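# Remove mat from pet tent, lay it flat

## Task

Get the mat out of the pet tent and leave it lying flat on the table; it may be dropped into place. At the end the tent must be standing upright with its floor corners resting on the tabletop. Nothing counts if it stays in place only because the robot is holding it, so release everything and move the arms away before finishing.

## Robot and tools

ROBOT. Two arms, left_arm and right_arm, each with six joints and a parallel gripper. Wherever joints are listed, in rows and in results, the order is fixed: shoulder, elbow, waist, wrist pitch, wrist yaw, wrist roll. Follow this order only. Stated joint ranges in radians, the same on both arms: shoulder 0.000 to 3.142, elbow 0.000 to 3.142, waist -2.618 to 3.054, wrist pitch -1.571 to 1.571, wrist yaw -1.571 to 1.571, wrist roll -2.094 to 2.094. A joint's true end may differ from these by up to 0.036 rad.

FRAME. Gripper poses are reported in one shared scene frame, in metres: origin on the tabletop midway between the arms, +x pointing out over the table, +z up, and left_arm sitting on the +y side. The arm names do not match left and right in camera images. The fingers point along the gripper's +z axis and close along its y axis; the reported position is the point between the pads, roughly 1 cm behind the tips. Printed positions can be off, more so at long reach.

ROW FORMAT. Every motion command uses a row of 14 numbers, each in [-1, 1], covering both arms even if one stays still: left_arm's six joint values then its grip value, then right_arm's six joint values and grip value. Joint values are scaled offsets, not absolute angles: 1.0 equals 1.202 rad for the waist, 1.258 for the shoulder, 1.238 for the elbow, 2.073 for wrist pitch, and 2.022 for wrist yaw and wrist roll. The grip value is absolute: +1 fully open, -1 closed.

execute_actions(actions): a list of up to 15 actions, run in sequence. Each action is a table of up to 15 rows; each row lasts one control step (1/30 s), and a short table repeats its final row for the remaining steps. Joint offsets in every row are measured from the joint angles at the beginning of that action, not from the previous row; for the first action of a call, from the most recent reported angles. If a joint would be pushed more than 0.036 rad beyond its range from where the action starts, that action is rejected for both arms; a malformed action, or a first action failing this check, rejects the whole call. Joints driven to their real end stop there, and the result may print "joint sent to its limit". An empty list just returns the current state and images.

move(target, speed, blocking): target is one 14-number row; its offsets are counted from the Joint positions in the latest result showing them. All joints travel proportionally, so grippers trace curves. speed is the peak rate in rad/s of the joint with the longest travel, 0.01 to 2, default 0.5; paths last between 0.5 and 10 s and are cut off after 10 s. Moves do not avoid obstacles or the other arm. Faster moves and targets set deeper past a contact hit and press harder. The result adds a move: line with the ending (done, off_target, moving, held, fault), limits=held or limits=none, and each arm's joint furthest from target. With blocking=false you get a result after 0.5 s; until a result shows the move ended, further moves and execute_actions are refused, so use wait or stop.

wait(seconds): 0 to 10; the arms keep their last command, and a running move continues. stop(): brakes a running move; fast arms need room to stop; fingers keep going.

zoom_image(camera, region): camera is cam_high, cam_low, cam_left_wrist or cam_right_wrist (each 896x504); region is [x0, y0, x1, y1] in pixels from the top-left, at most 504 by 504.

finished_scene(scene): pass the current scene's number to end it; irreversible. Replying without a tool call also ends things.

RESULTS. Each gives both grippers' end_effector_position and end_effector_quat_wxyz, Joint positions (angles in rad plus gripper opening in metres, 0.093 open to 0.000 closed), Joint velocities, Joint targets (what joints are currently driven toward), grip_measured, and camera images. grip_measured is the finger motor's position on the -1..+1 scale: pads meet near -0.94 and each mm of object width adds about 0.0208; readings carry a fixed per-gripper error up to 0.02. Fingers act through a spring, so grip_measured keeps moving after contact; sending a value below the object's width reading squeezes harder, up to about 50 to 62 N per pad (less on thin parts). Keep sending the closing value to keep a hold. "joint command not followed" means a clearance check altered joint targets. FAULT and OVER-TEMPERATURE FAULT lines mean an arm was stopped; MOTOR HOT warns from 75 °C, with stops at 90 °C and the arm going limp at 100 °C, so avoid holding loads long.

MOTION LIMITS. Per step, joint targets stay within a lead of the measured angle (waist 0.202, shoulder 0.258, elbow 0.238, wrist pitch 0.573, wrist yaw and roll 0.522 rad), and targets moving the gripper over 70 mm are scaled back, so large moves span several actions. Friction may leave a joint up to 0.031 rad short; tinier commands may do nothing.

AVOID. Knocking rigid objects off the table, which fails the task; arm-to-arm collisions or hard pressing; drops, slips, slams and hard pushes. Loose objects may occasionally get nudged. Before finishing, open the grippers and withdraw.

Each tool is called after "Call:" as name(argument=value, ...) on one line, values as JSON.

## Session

Call:
execute_actions(actions=[])

Scene clock: 0.00 s.
left_arm: end_effector_position=(+0.4180, +0.2427, +0.4105) grip_measured=+0.984 end_effector_quat_wxyz=(+0.716, +0.035, +0.696, -0.033) | right_arm: end_effector_position=(+0.4132, -0.3501, +0.4012) grip_measured=+1.000 end_effector_quat_wxyz=(+0.704, +0.013, +0.710, -0.007)
Joint names: [shoulder, elbow, waist, wrist pitch, wrist yaw, wrist roll]
Joint positions: left_arm=[1.035 1.047 0.002 0.016 0.008 0.004 0.092] | right_arm=[ 1.059  1.056  0.014 -0.006  0.012  0.009  0.093]
Joint velocities: left_arm=[ 0.027  0.017 -0.002 -0.022  0.007 -0.037  0.   ] | right_arm=[-0.012 -0.007 -0.002  0.081  0.007  0.037  0.   ]
Motor temperatures (°C, as the motors report them): left_arm=[25 28 26 28 26 25] | right_arm=[27 27 24 25 24 23]
Joint targets: left_arm=[1.035 1.047 0.002 0.016 0.008 0.004] | right_arm=[1.059 1.056 0.014 -0.006 0.012 0.009]

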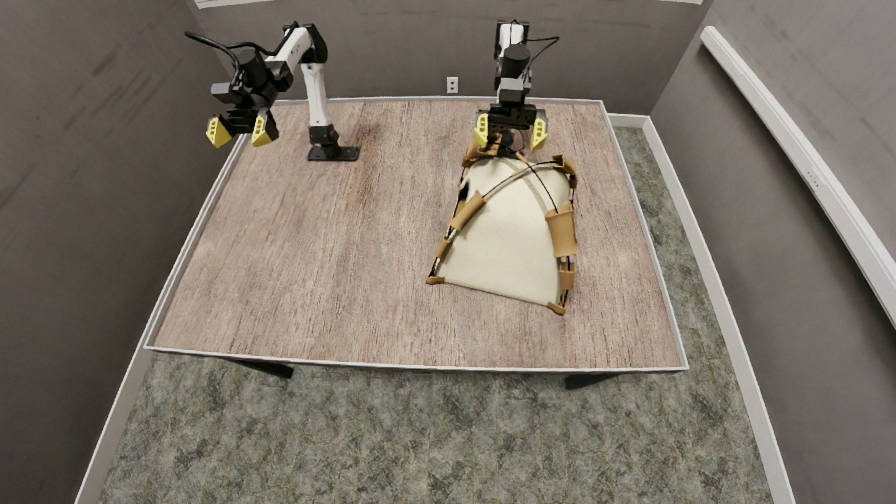

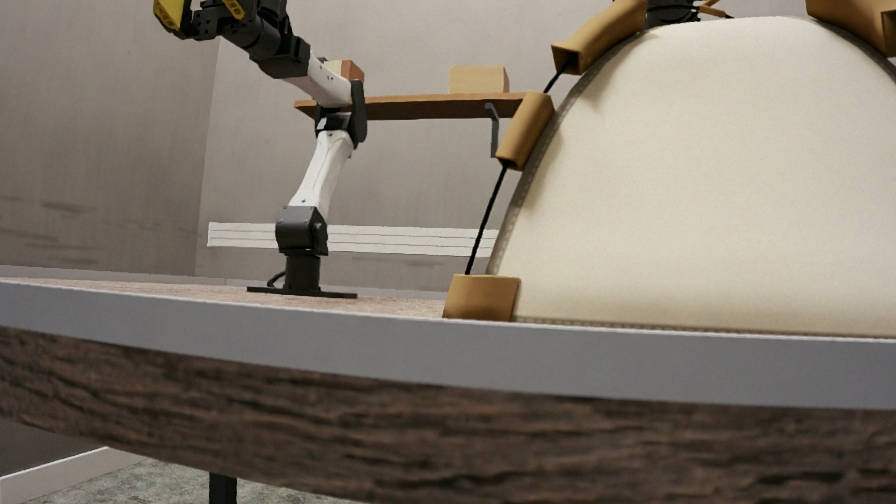

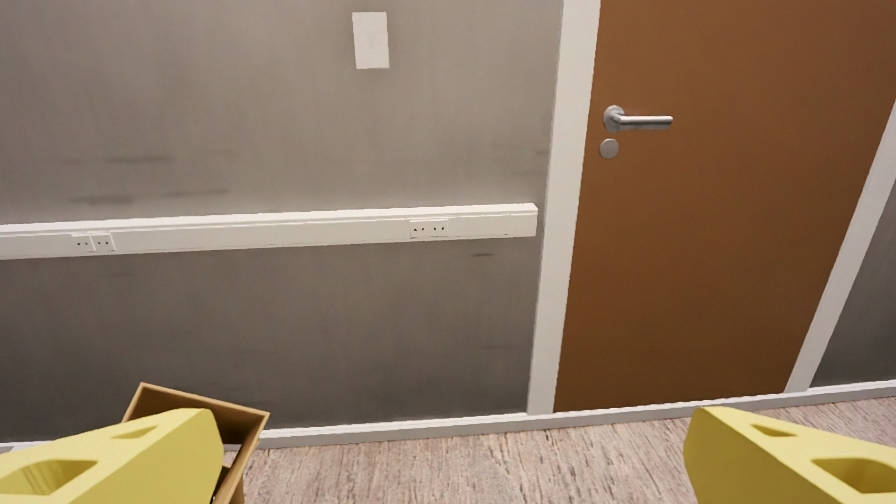

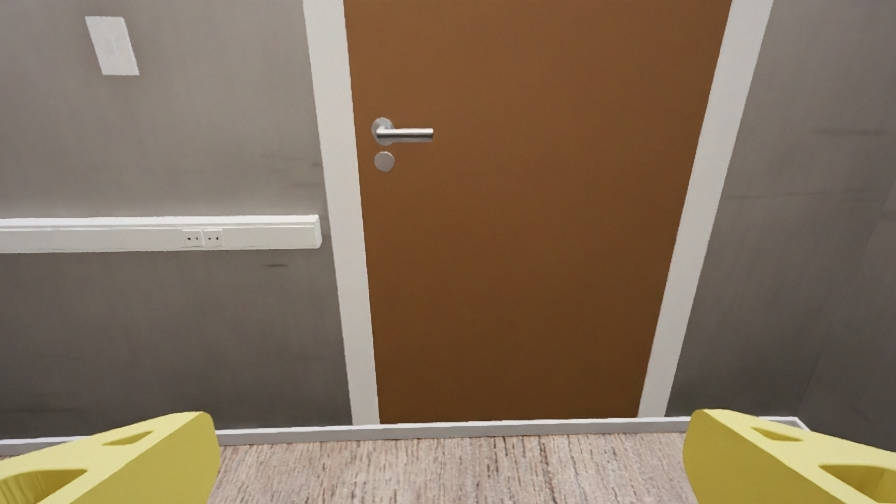

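Call:
move(target=[0.4,0.8,0.08,-0.585,0,0,1,0.5,-0.23,0.75,0.2,0,0,1], speed=0.9)

Scene clock: 4.80 s.
left_arm: end_effector_position=(+0.4303, +0.2747, +0.3948) grip_measured=+0.984 end_effector_quat_wxyz=(+0.432, +0.004, +0.902, -0.004) | right_arm: end_effector_position=(+0.3314, +0.0168, +0.1159) grip_measured=+1.000 end_effector_quat_wxyz=(+0.475, -0.358, +0.773, +0.222)
Joint names: [shoulder, elbow, waist, wrist pitch, wrist yaw, wrist roll]
Joint positions: left_arm=[ 1.52   2.017  0.089 -1.174  0.008  0.004  0.092] | right_arm=[1.672 0.791 0.915 0.413 0.013 0.009 0.093]
Joint velocities: left_arm=[-0.017 -0.007 -0.002 -0.022 -0.051 -0.051  0.001] | right_arm=[ 0.002  0.017 -0.002 -0.007  0.007 -0.022  0.   ]
Motor temperatures (°C, as the motors report them): left_arm=[25 29 26 30 26 25] | right_arm=[27 27 24 27 24 23]
Joint targets: left_arm=[1.538 2.037 0.098 -1.196 0.008 0.004] | right_arm=[1.687 0.772 0.915 0.409 0.012 0.009]
move: off_target (left_arm); limits=none; left_arm: farthest joint: the wrist pitch, 0.023 radians from its target (1.213 radians at the start); right_arm: farthest joint: the elbow, 0.020 radians from its target (0.285 radians at the start)

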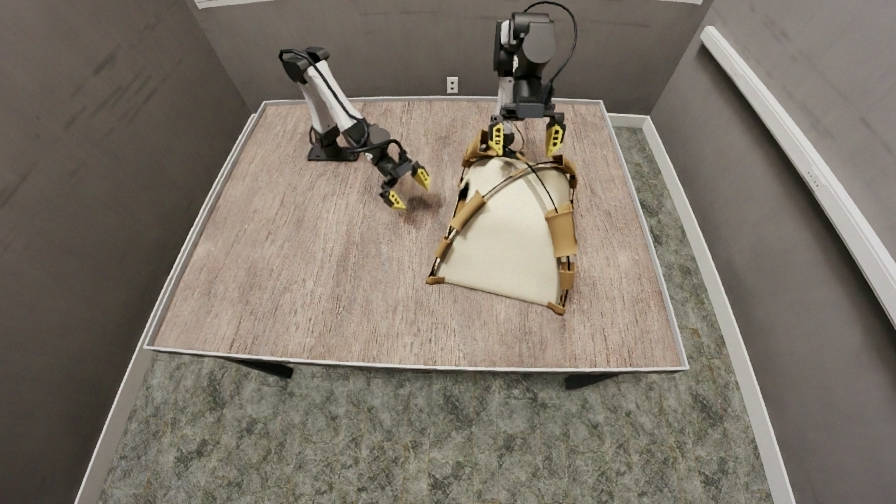

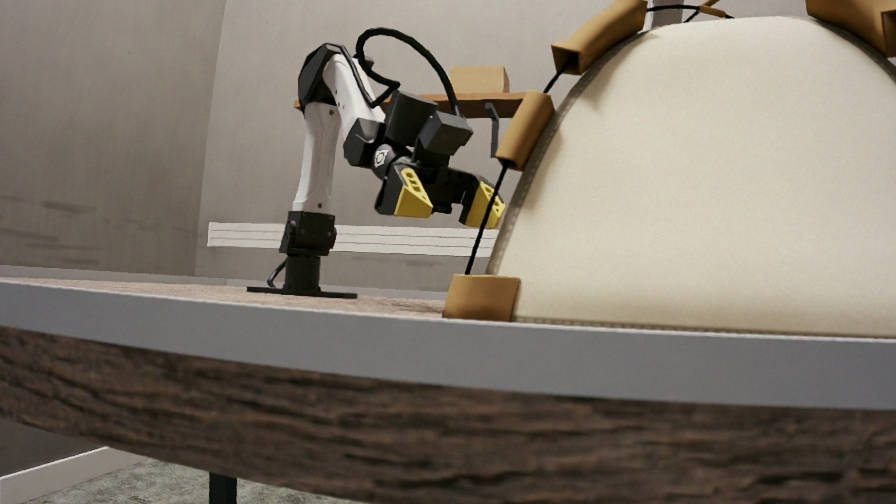

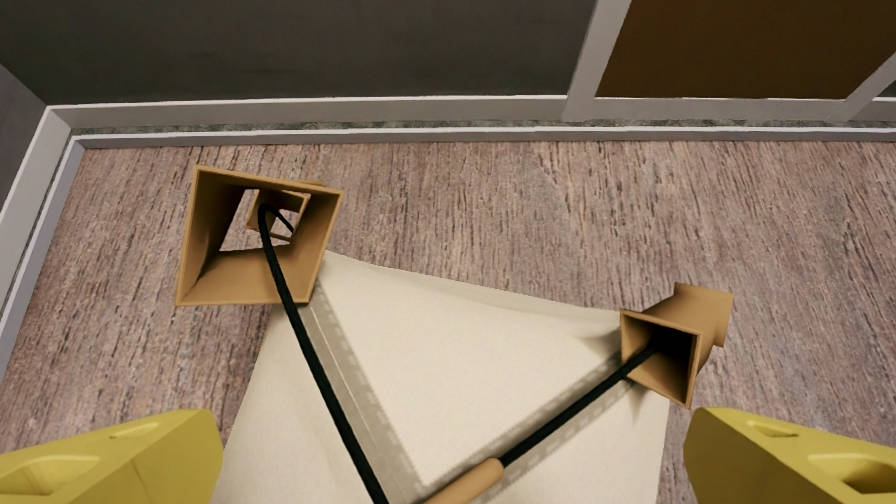

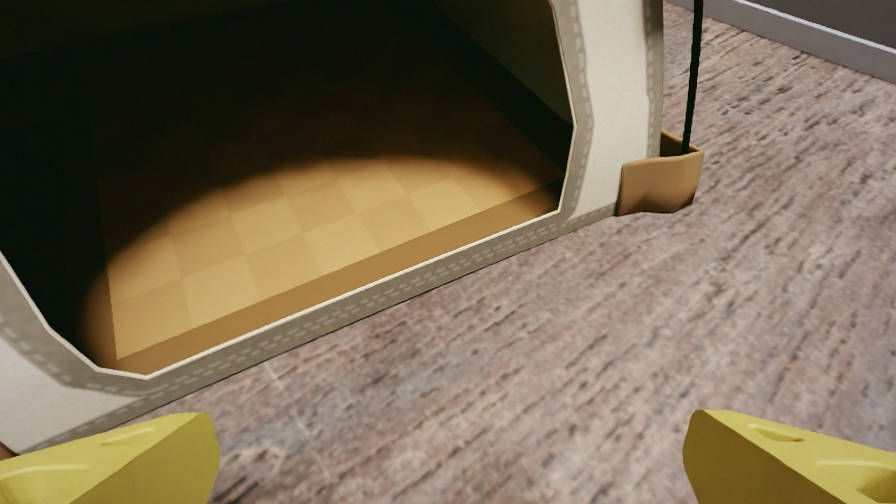

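Call:
move(target=[0.13,-0.06,0.09,0,0,0,0.3,-0.1,-0.12,0,0,0,0,1], speed=0.2)

Scene clock: 9.63 s.
left_arm: end_effector_position=(+0.4648, +0.3164, +0.3169) grip_measured=+0.303 end_effector_quat_wxyz=(+0.338, -0.043, +0.940, +0.013) | right_arm: end_effector_position=(+0.3114, -0.0076, +0.1154) grip_measured=+1.000 end_effector_quat_wxyz=(+0.474, -0.358, +0.773, +0.221)
Joint names: [shoulder, elbow, waist, wrist pitch, wrist yaw, wrist roll]
Joint positions: left_arm=[ 1.674  1.965  0.189 -1.173  0.008  0.004  0.06 ] | right_arm=[1.558 0.668 0.915 0.42  0.013 0.009 0.093]
Joint velocities: left_arm=[-0.002 -0.012  0.017 -0.022 -0.022  0.066  0.001] | right_arm=[-0.007  0.017 -0.017  0.051 -0.007  0.007  0.   ]
Motor temperatures (°C, as the motors report them): left_arm=[25 30 26 30 26 25] | right_arm=[27 27 24 28 24 23]
Joint targets: left_arm=[1.684 1.942 0.197 -1.174 0.008 0.004] | right_arm=[1.546 0.642 0.915 0.413 0.013 0.009]
move: off_target (left_arm, right_arm); limits=none; left_arm: farthest joint: the elbow, 0.022 radians from its target (0.074 radians at the start); right_arm: farthest joint: the elbow, 0.026 radians from its target (0.148 radians at the start)

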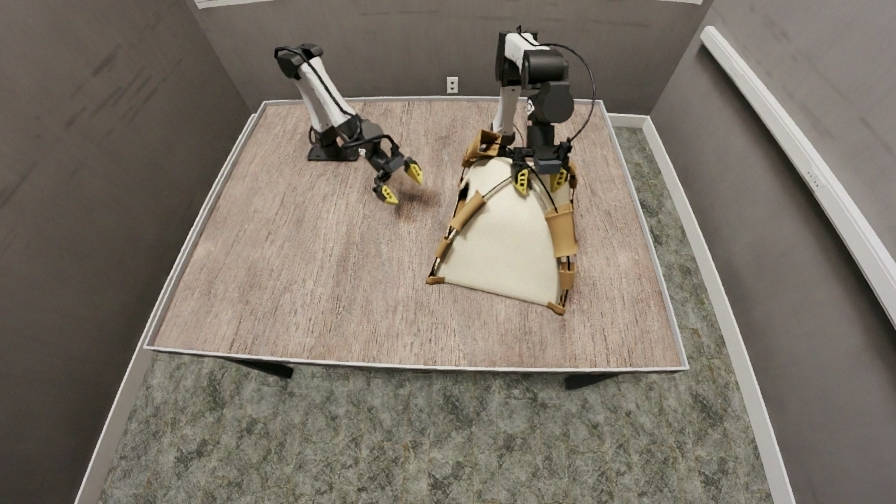

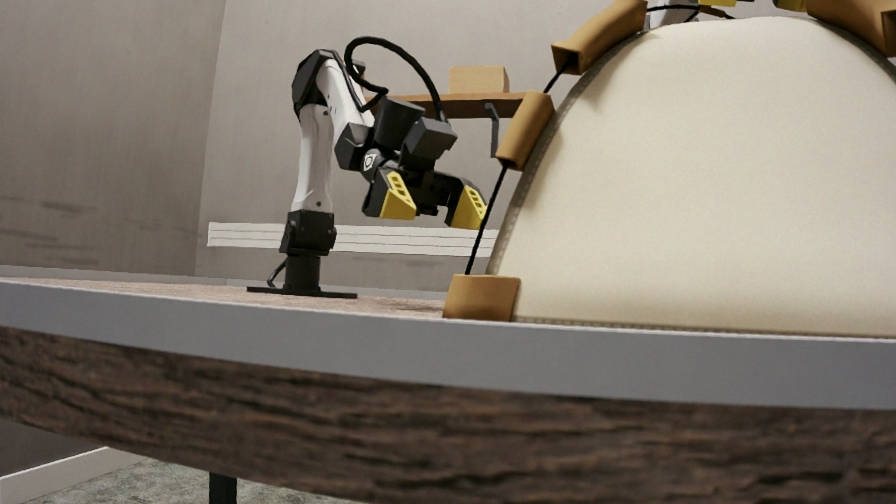

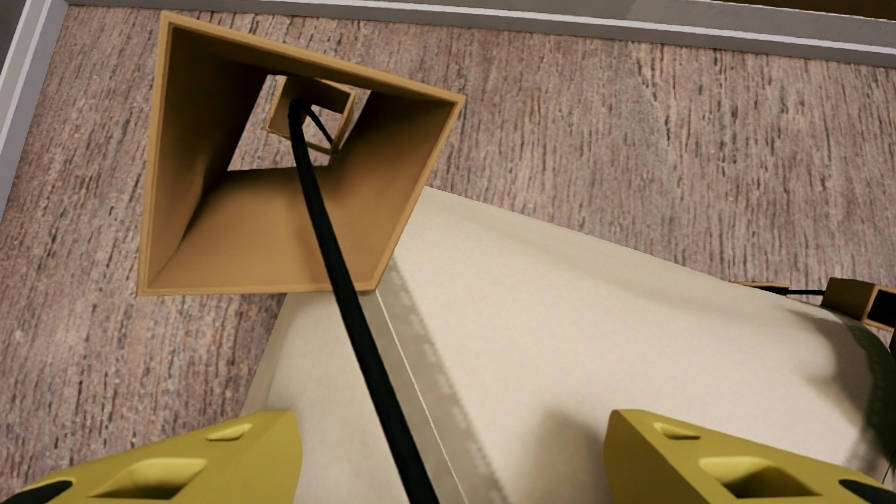

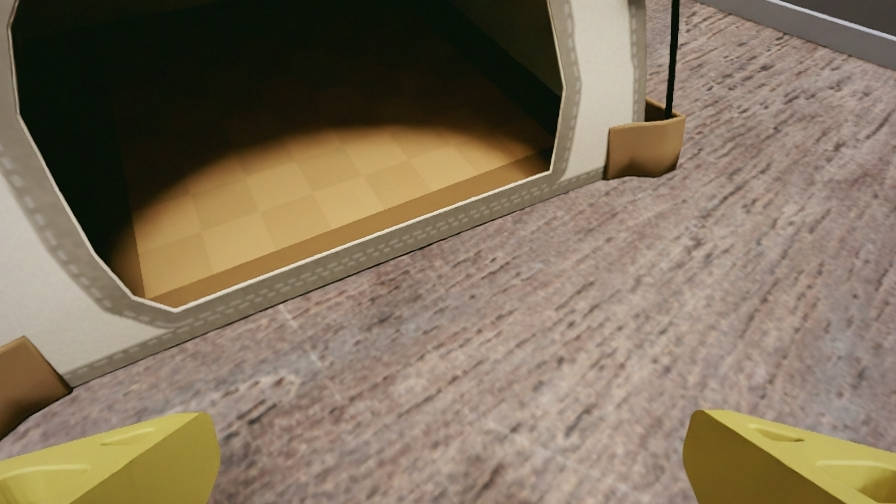

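Call:
move(target=[0.03,-0.035,0,0,0,0,0,0,0,0,0,0,0,1], speed=0.1)

Call:
move(target=[0,0,0,0,0,0,-1,0,0,0,0,0,0,1])

Call:
move(target=[0,0,-0.14,0,0,0,-1,0,0,0.07,0,0,0,1], speed=0.15)

Scene clock: 13.20 s.
left_arm: end_effector_position=(+0.4687, +0.3168, +0.3109) grip_measured=+0.003 end_effector_quat_wxyz=(+0.333, -0.043, +0.942, +0.013) | right_arm: end_effector_position=(+0.3117, -0.0073, +0.1163) grip_measured=+1.000 end_effector_quat_wxyz=(+0.476, -0.358, +0.772, +0.222)
Joint names: [shoulder, elbow, waist, wrist pitch, wrist yaw, wrist roll]
Joint positions: left_arm=[ 1.686  1.958  0.189 -1.163  0.008  0.004  0.045] | right_arm=[1.558 0.668 0.915 0.425 0.013 0.009 0.093]
Joint velocities: left_arm=[-0.002 -0.017  0.007 -0.022 -0.051  0.051 -0.   ] | right_arm=[ 0.002 -0.002 -0.037  0.037  0.007  0.022  0.   ]
Motor temperatures (°C, as the motors report them): left_arm=[26 30 26 31 26 25] | right_arm=[28 28 24 29 24 23]
Joint targets: left_arm=[1.711 1.922 0.189 -1.173 0.008 0.004] | right_arm=[1.558 0.668 0.915 0.420 0.013 0.009]
move: off_target (left_arm); limits=none; left_arm: farthest joint: the elbow, 0.036 radians from its target (0.043 radians at the start); right_arm: farthest joint: the wrist pitch, 0.005 radians from its target (0.000 radians at the start)

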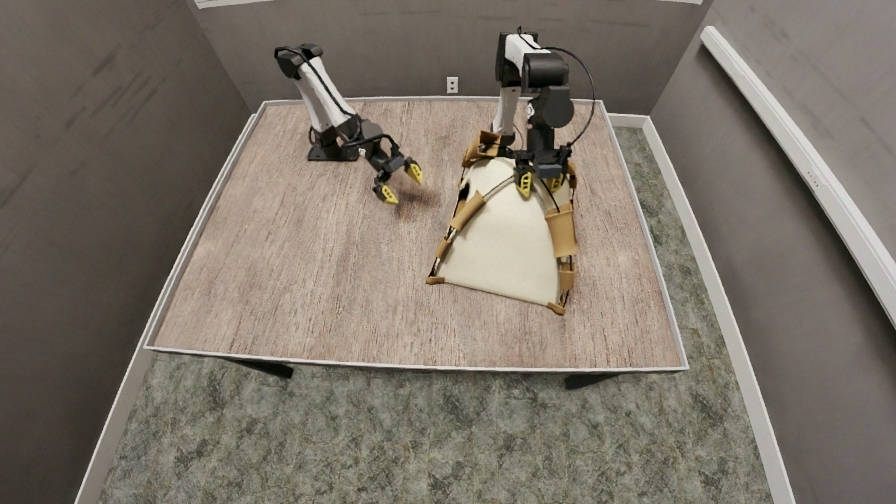

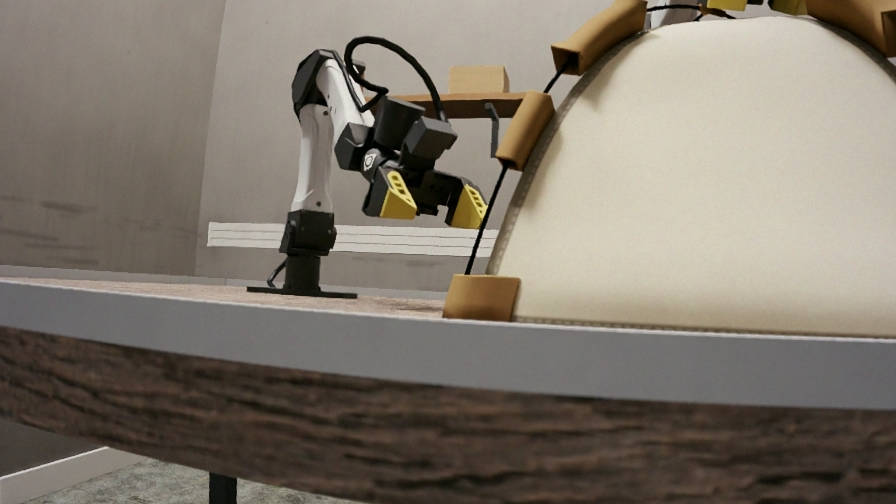

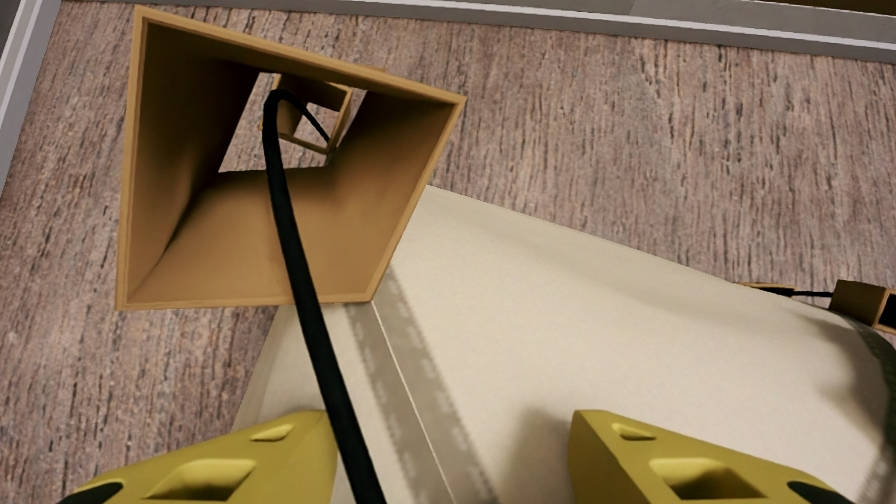

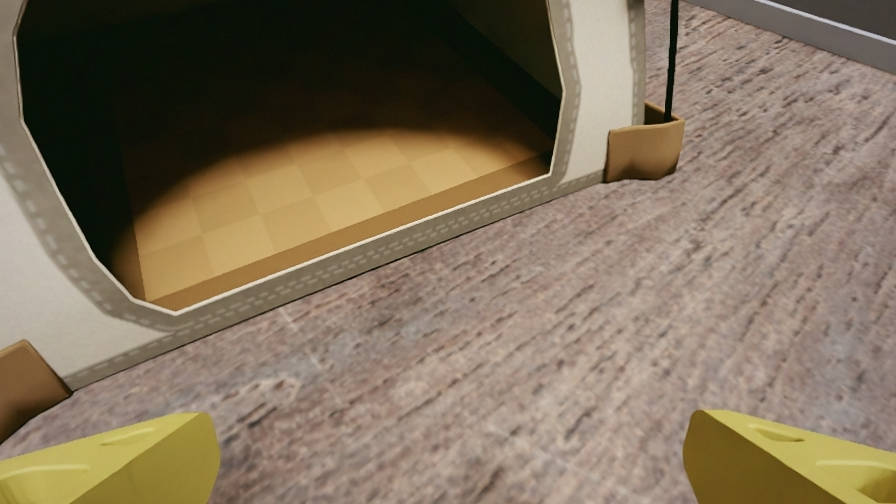

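Scene clock: 13.83 s.
left_arm: end_effector_position=(+0.4683, +0.3160, +0.3105) grip_measured=-1.000 end_effector_quat_wxyz=(+0.332, -0.042, +0.942, +0.011) | right_arm: end_effector_position=(+0.3120, -0.0069, +0.1172) grip_measured=+1.000 end_effector_quat_wxyz=(+0.478, -0.357, +0.771, +0.223)
Joint names: [shoulder, elbow, waist, wrist pitch, wrist yaw, wrist roll]
Joint positions: left_arm=[ 1.686  1.958  0.188 -1.165  0.012  0.005  0.   ] | right_arm=[1.558 0.668 0.915 0.429 0.013 0.009 0.093]
Joint velocities: left_arm=[-0.007 -0.007 -0.012 -0.007 -0.037 -0.022  0.   ] | right_arm=[-0.012 -0.007  0.007 -0.037 -0.051  0.022  0.   ]
Motor temperatures (°C, as the motors report them): left_arm=[26 30 26 31 26 25] | right_arm=[28 28 24 29 24 23]
Joint targets: left_arm=[1.686 1.958 0.189 -1.163 0.009 0.004] | right_arm=[1.558 0.668 0.915 0.425 0.013 0.009]
move: done; limits=none; left_arm: farthest joint: the wrist yaw, 0.004 radians from its target (0.000 radians at the start); right_arm: farthest joint: the wrist pitch, 0.004 radians from its target (0.000 radians at the start)

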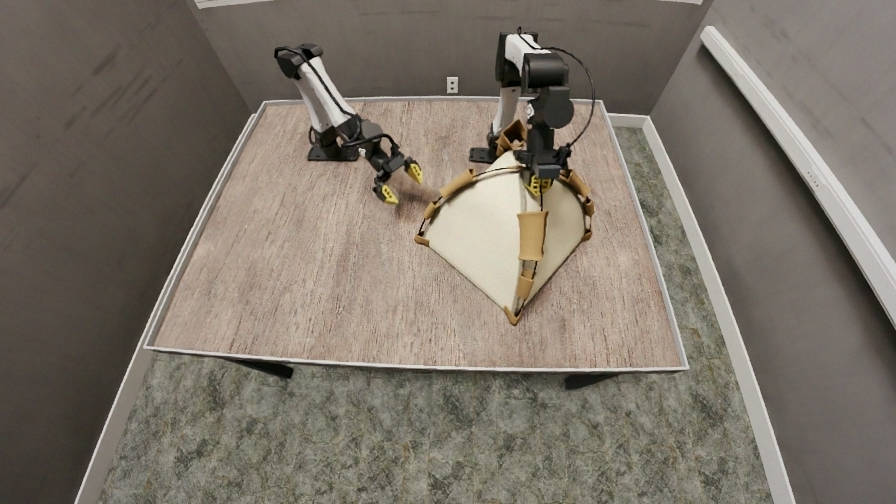

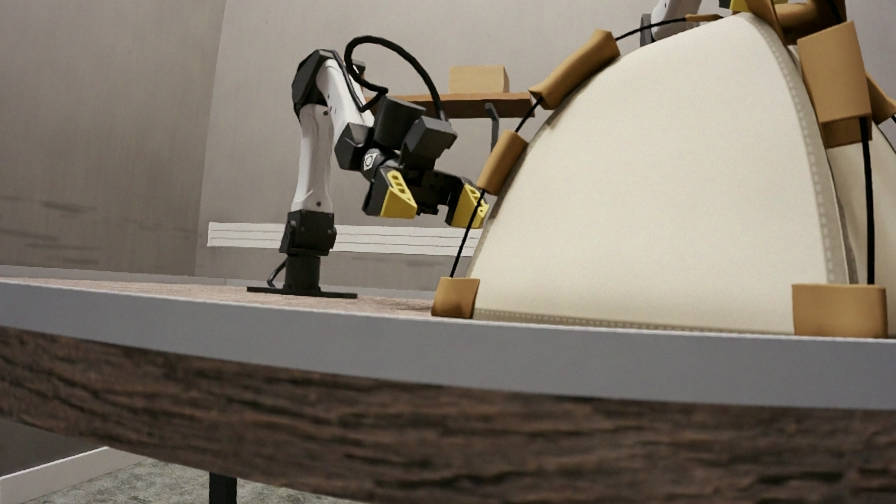

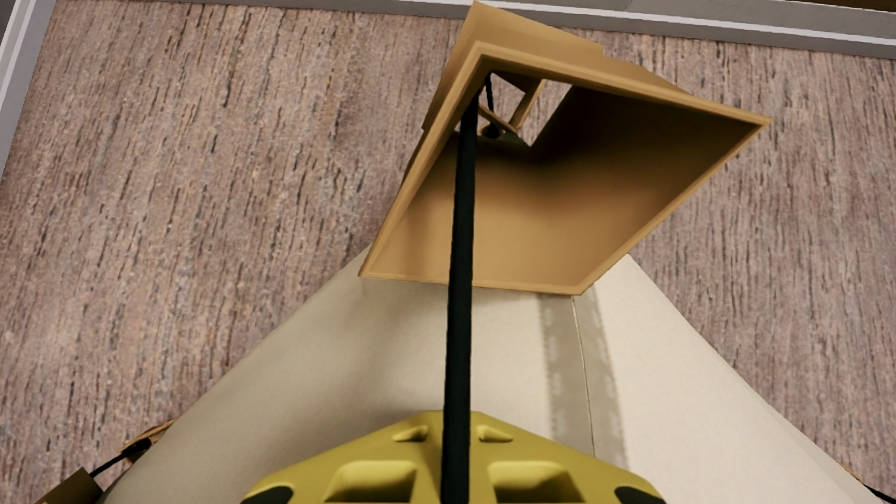

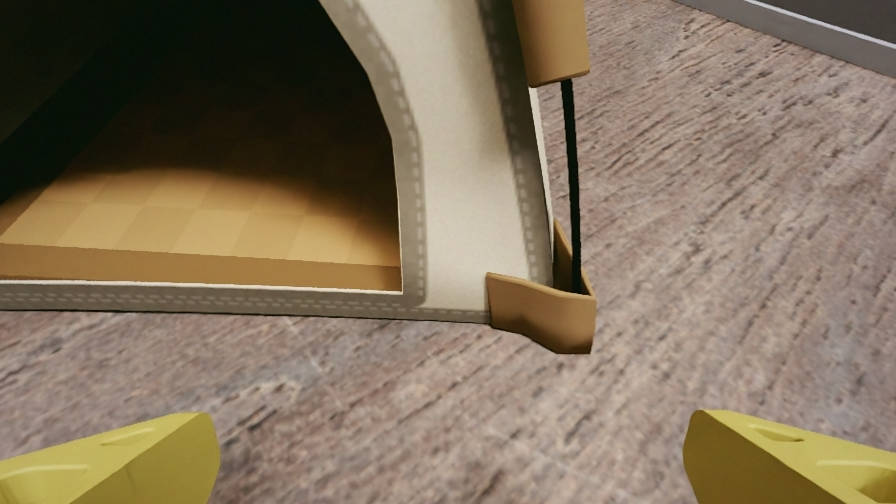

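Scene clock: 15.30 s.
left_arm: end_effector_position=(+0.4693, +0.2512, +0.3104) grip_measured=-1.000 end_effector_quat_wxyz=(+0.332, +0.028, +0.943, -0.011) | right_arm: end_effector_position=(+0.2859, +0.0136, +0.1181) grip_measured=+1.000 end_effector_quat_wxyz=(+0.470, -0.386, +0.756, +0.242)
Joint names: [shoulder, elbow, waist, wrist pitch, wrist yaw, wrist roll]
Joint positions: left_arm=[ 1.686  1.958  0.031 -1.165  0.002 -0.002  0.   ] | right_arm=[1.558 0.668 0.991 0.433 0.013 0.009 0.093]
Joint velocities: left_arm=[-0.002 -0.012  0.017  0.007  0.022 -0.037  0.   ] | right_arm=[-0.002  0.002  0.017  0.007 -0.051  0.022  0.   ]
Motor temperatures (°C, as the motors report them): left_arm=[26 30 26 31 26 25] | right_arm=[28 28 24 30 24 23]
Joint targets: left_arm=[1.686 1.958 0.020 -1.165 0.012 0.005] | right_arm=[1.558 0.668 0.999 0.429 0.013 0.009]
move: done; limits=none; left_arm: farthest joint: the waist, 0.011 radians from its target (0.168 radians at the start); right_arm: farthest joint: the waist, 0.008 radians from its target (0.084 radians at the start)

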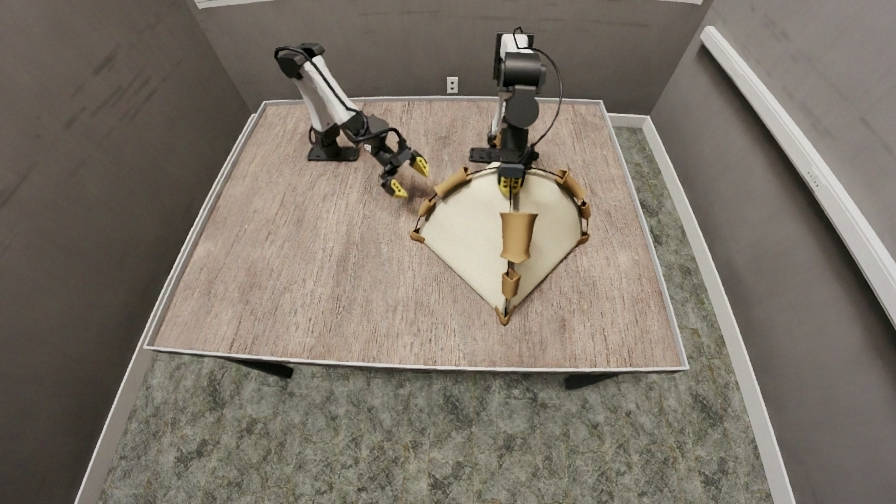

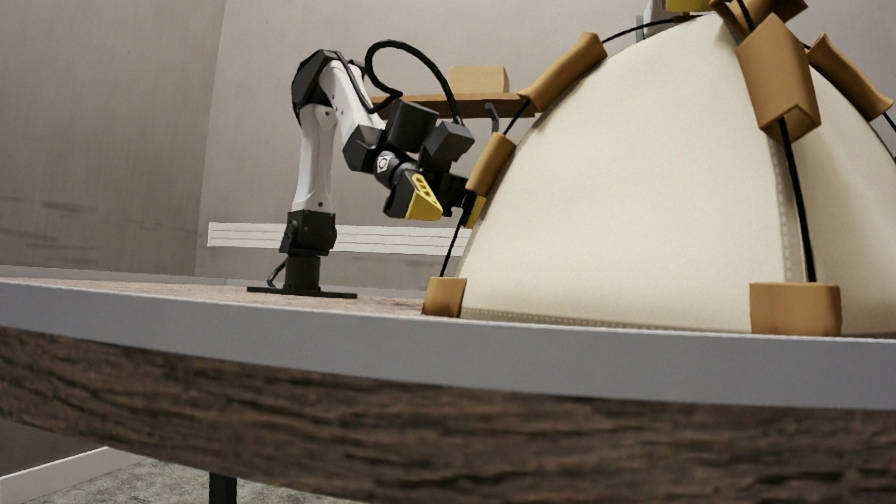

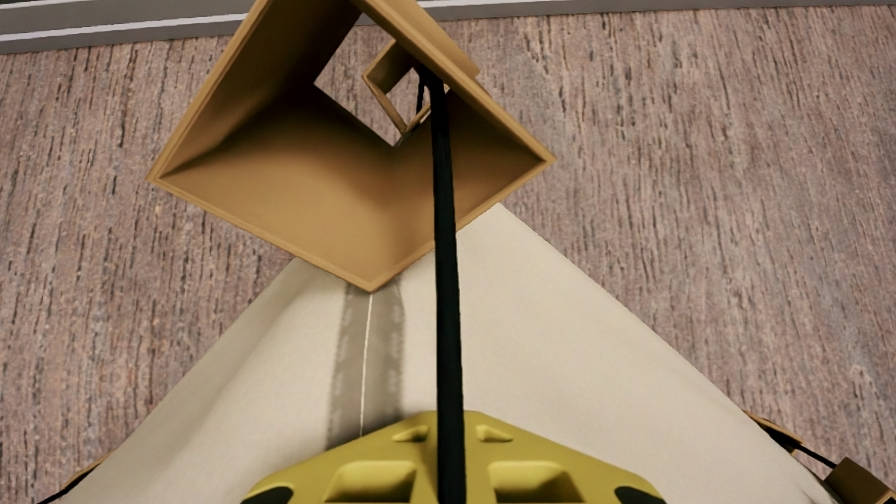

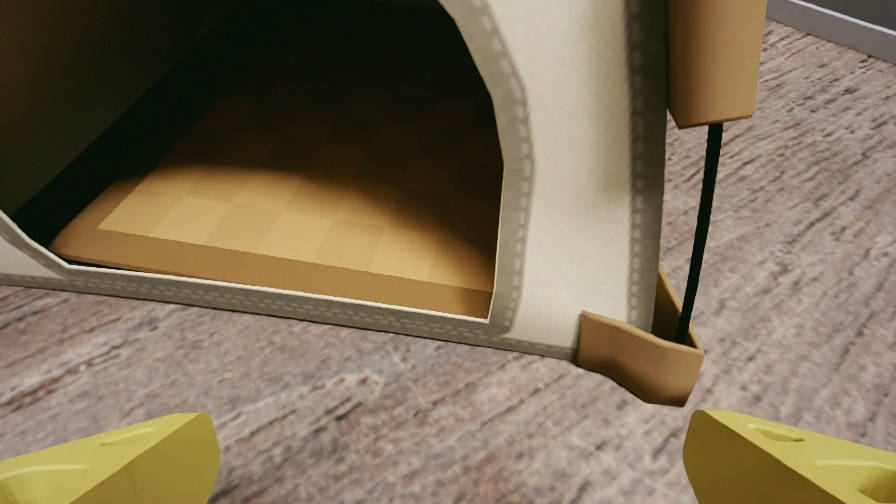

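Call:
move(target=[0,0,0.1,0,0,-0.15,-1,0.1,0.12,0.07,0,0,0,1], speed=0.2)

Scene clock: 20.03 s.
left_arm: end_effector_position=(+0.4698, +0.2933, +0.3105) grip_measured=-1.000 end_effector_quat_wxyz=(+0.329, -0.148, +0.931, -0.047) | right_arm: end_effector_position=(+0.2765, +0.0628, +0.1326) grip_measured=+1.000 end_effector_quat_wxyz=(+0.475, -0.409, +0.731, +0.268)
Joint names: [shoulder, elbow, waist, wrist pitch, wrist yaw, wrist roll]
Joint positions: left_arm=[ 1.686  1.958  0.137 -1.165  0.02  -0.276  0.   ] | right_arm=[1.661 0.803 1.068 0.441 0.013 0.009 0.093]
Joint velocities: left_arm=[-0.002 -0.007 -0.007  0.037  0.066  0.051  0.   ] | right_arm=[-0.002 -0.002 -0.027  0.022 -0.022 -0.022  0.   ]
Motor temperatures (°C, as the motors report them): left_arm=[27 31 26 31 26 25] | right_arm=[28 28 24 30 24 23]
Joint targets: left_arm=[1.686 1.958 0.151 -1.165 0.002 -0.305] | right_arm=[1.684 0.817 1.076 0.433 0.013 0.009]
move: off_target (left_arm, right_arm); limits=none; left_arm: farthest joint: the wrist roll, 0.029 radians from its target (0.303 radians at the start); right_arm: farthest joint: the shoulder, 0.023 radians from its target (0.126 radians at the start)

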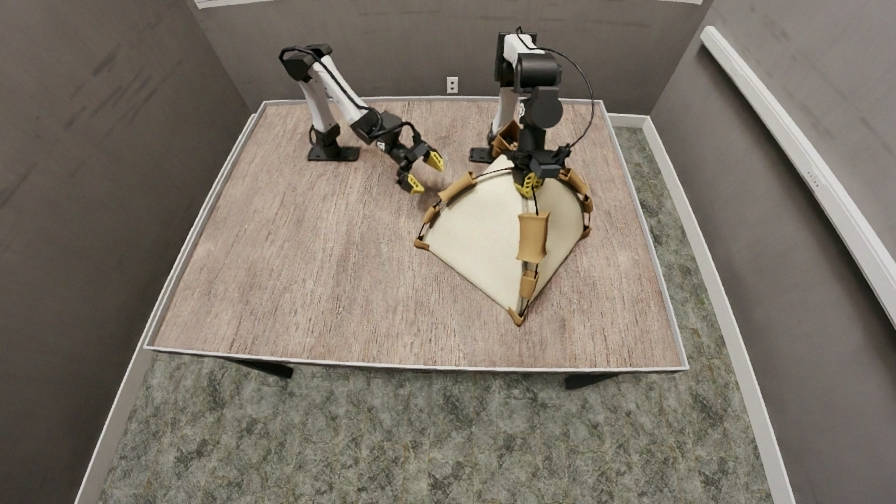

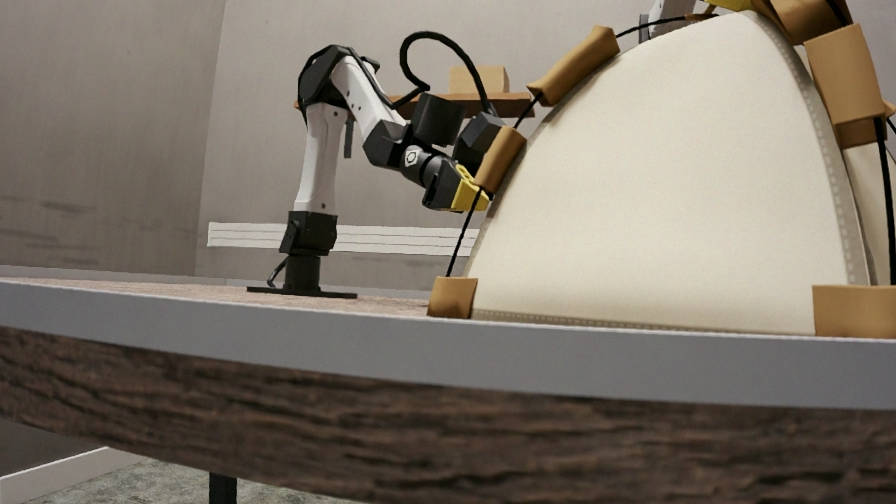

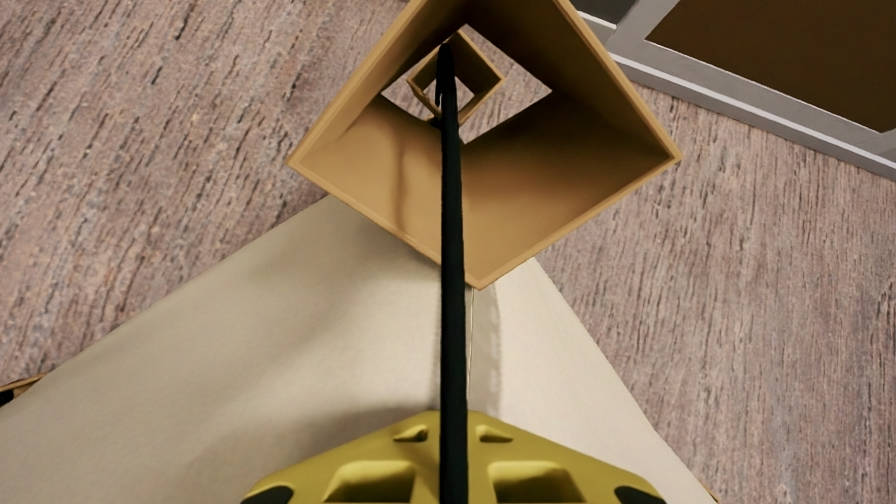

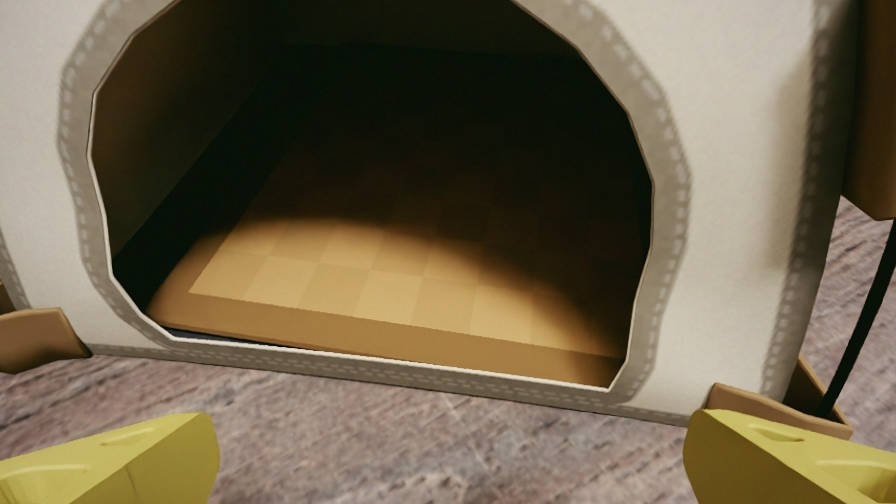

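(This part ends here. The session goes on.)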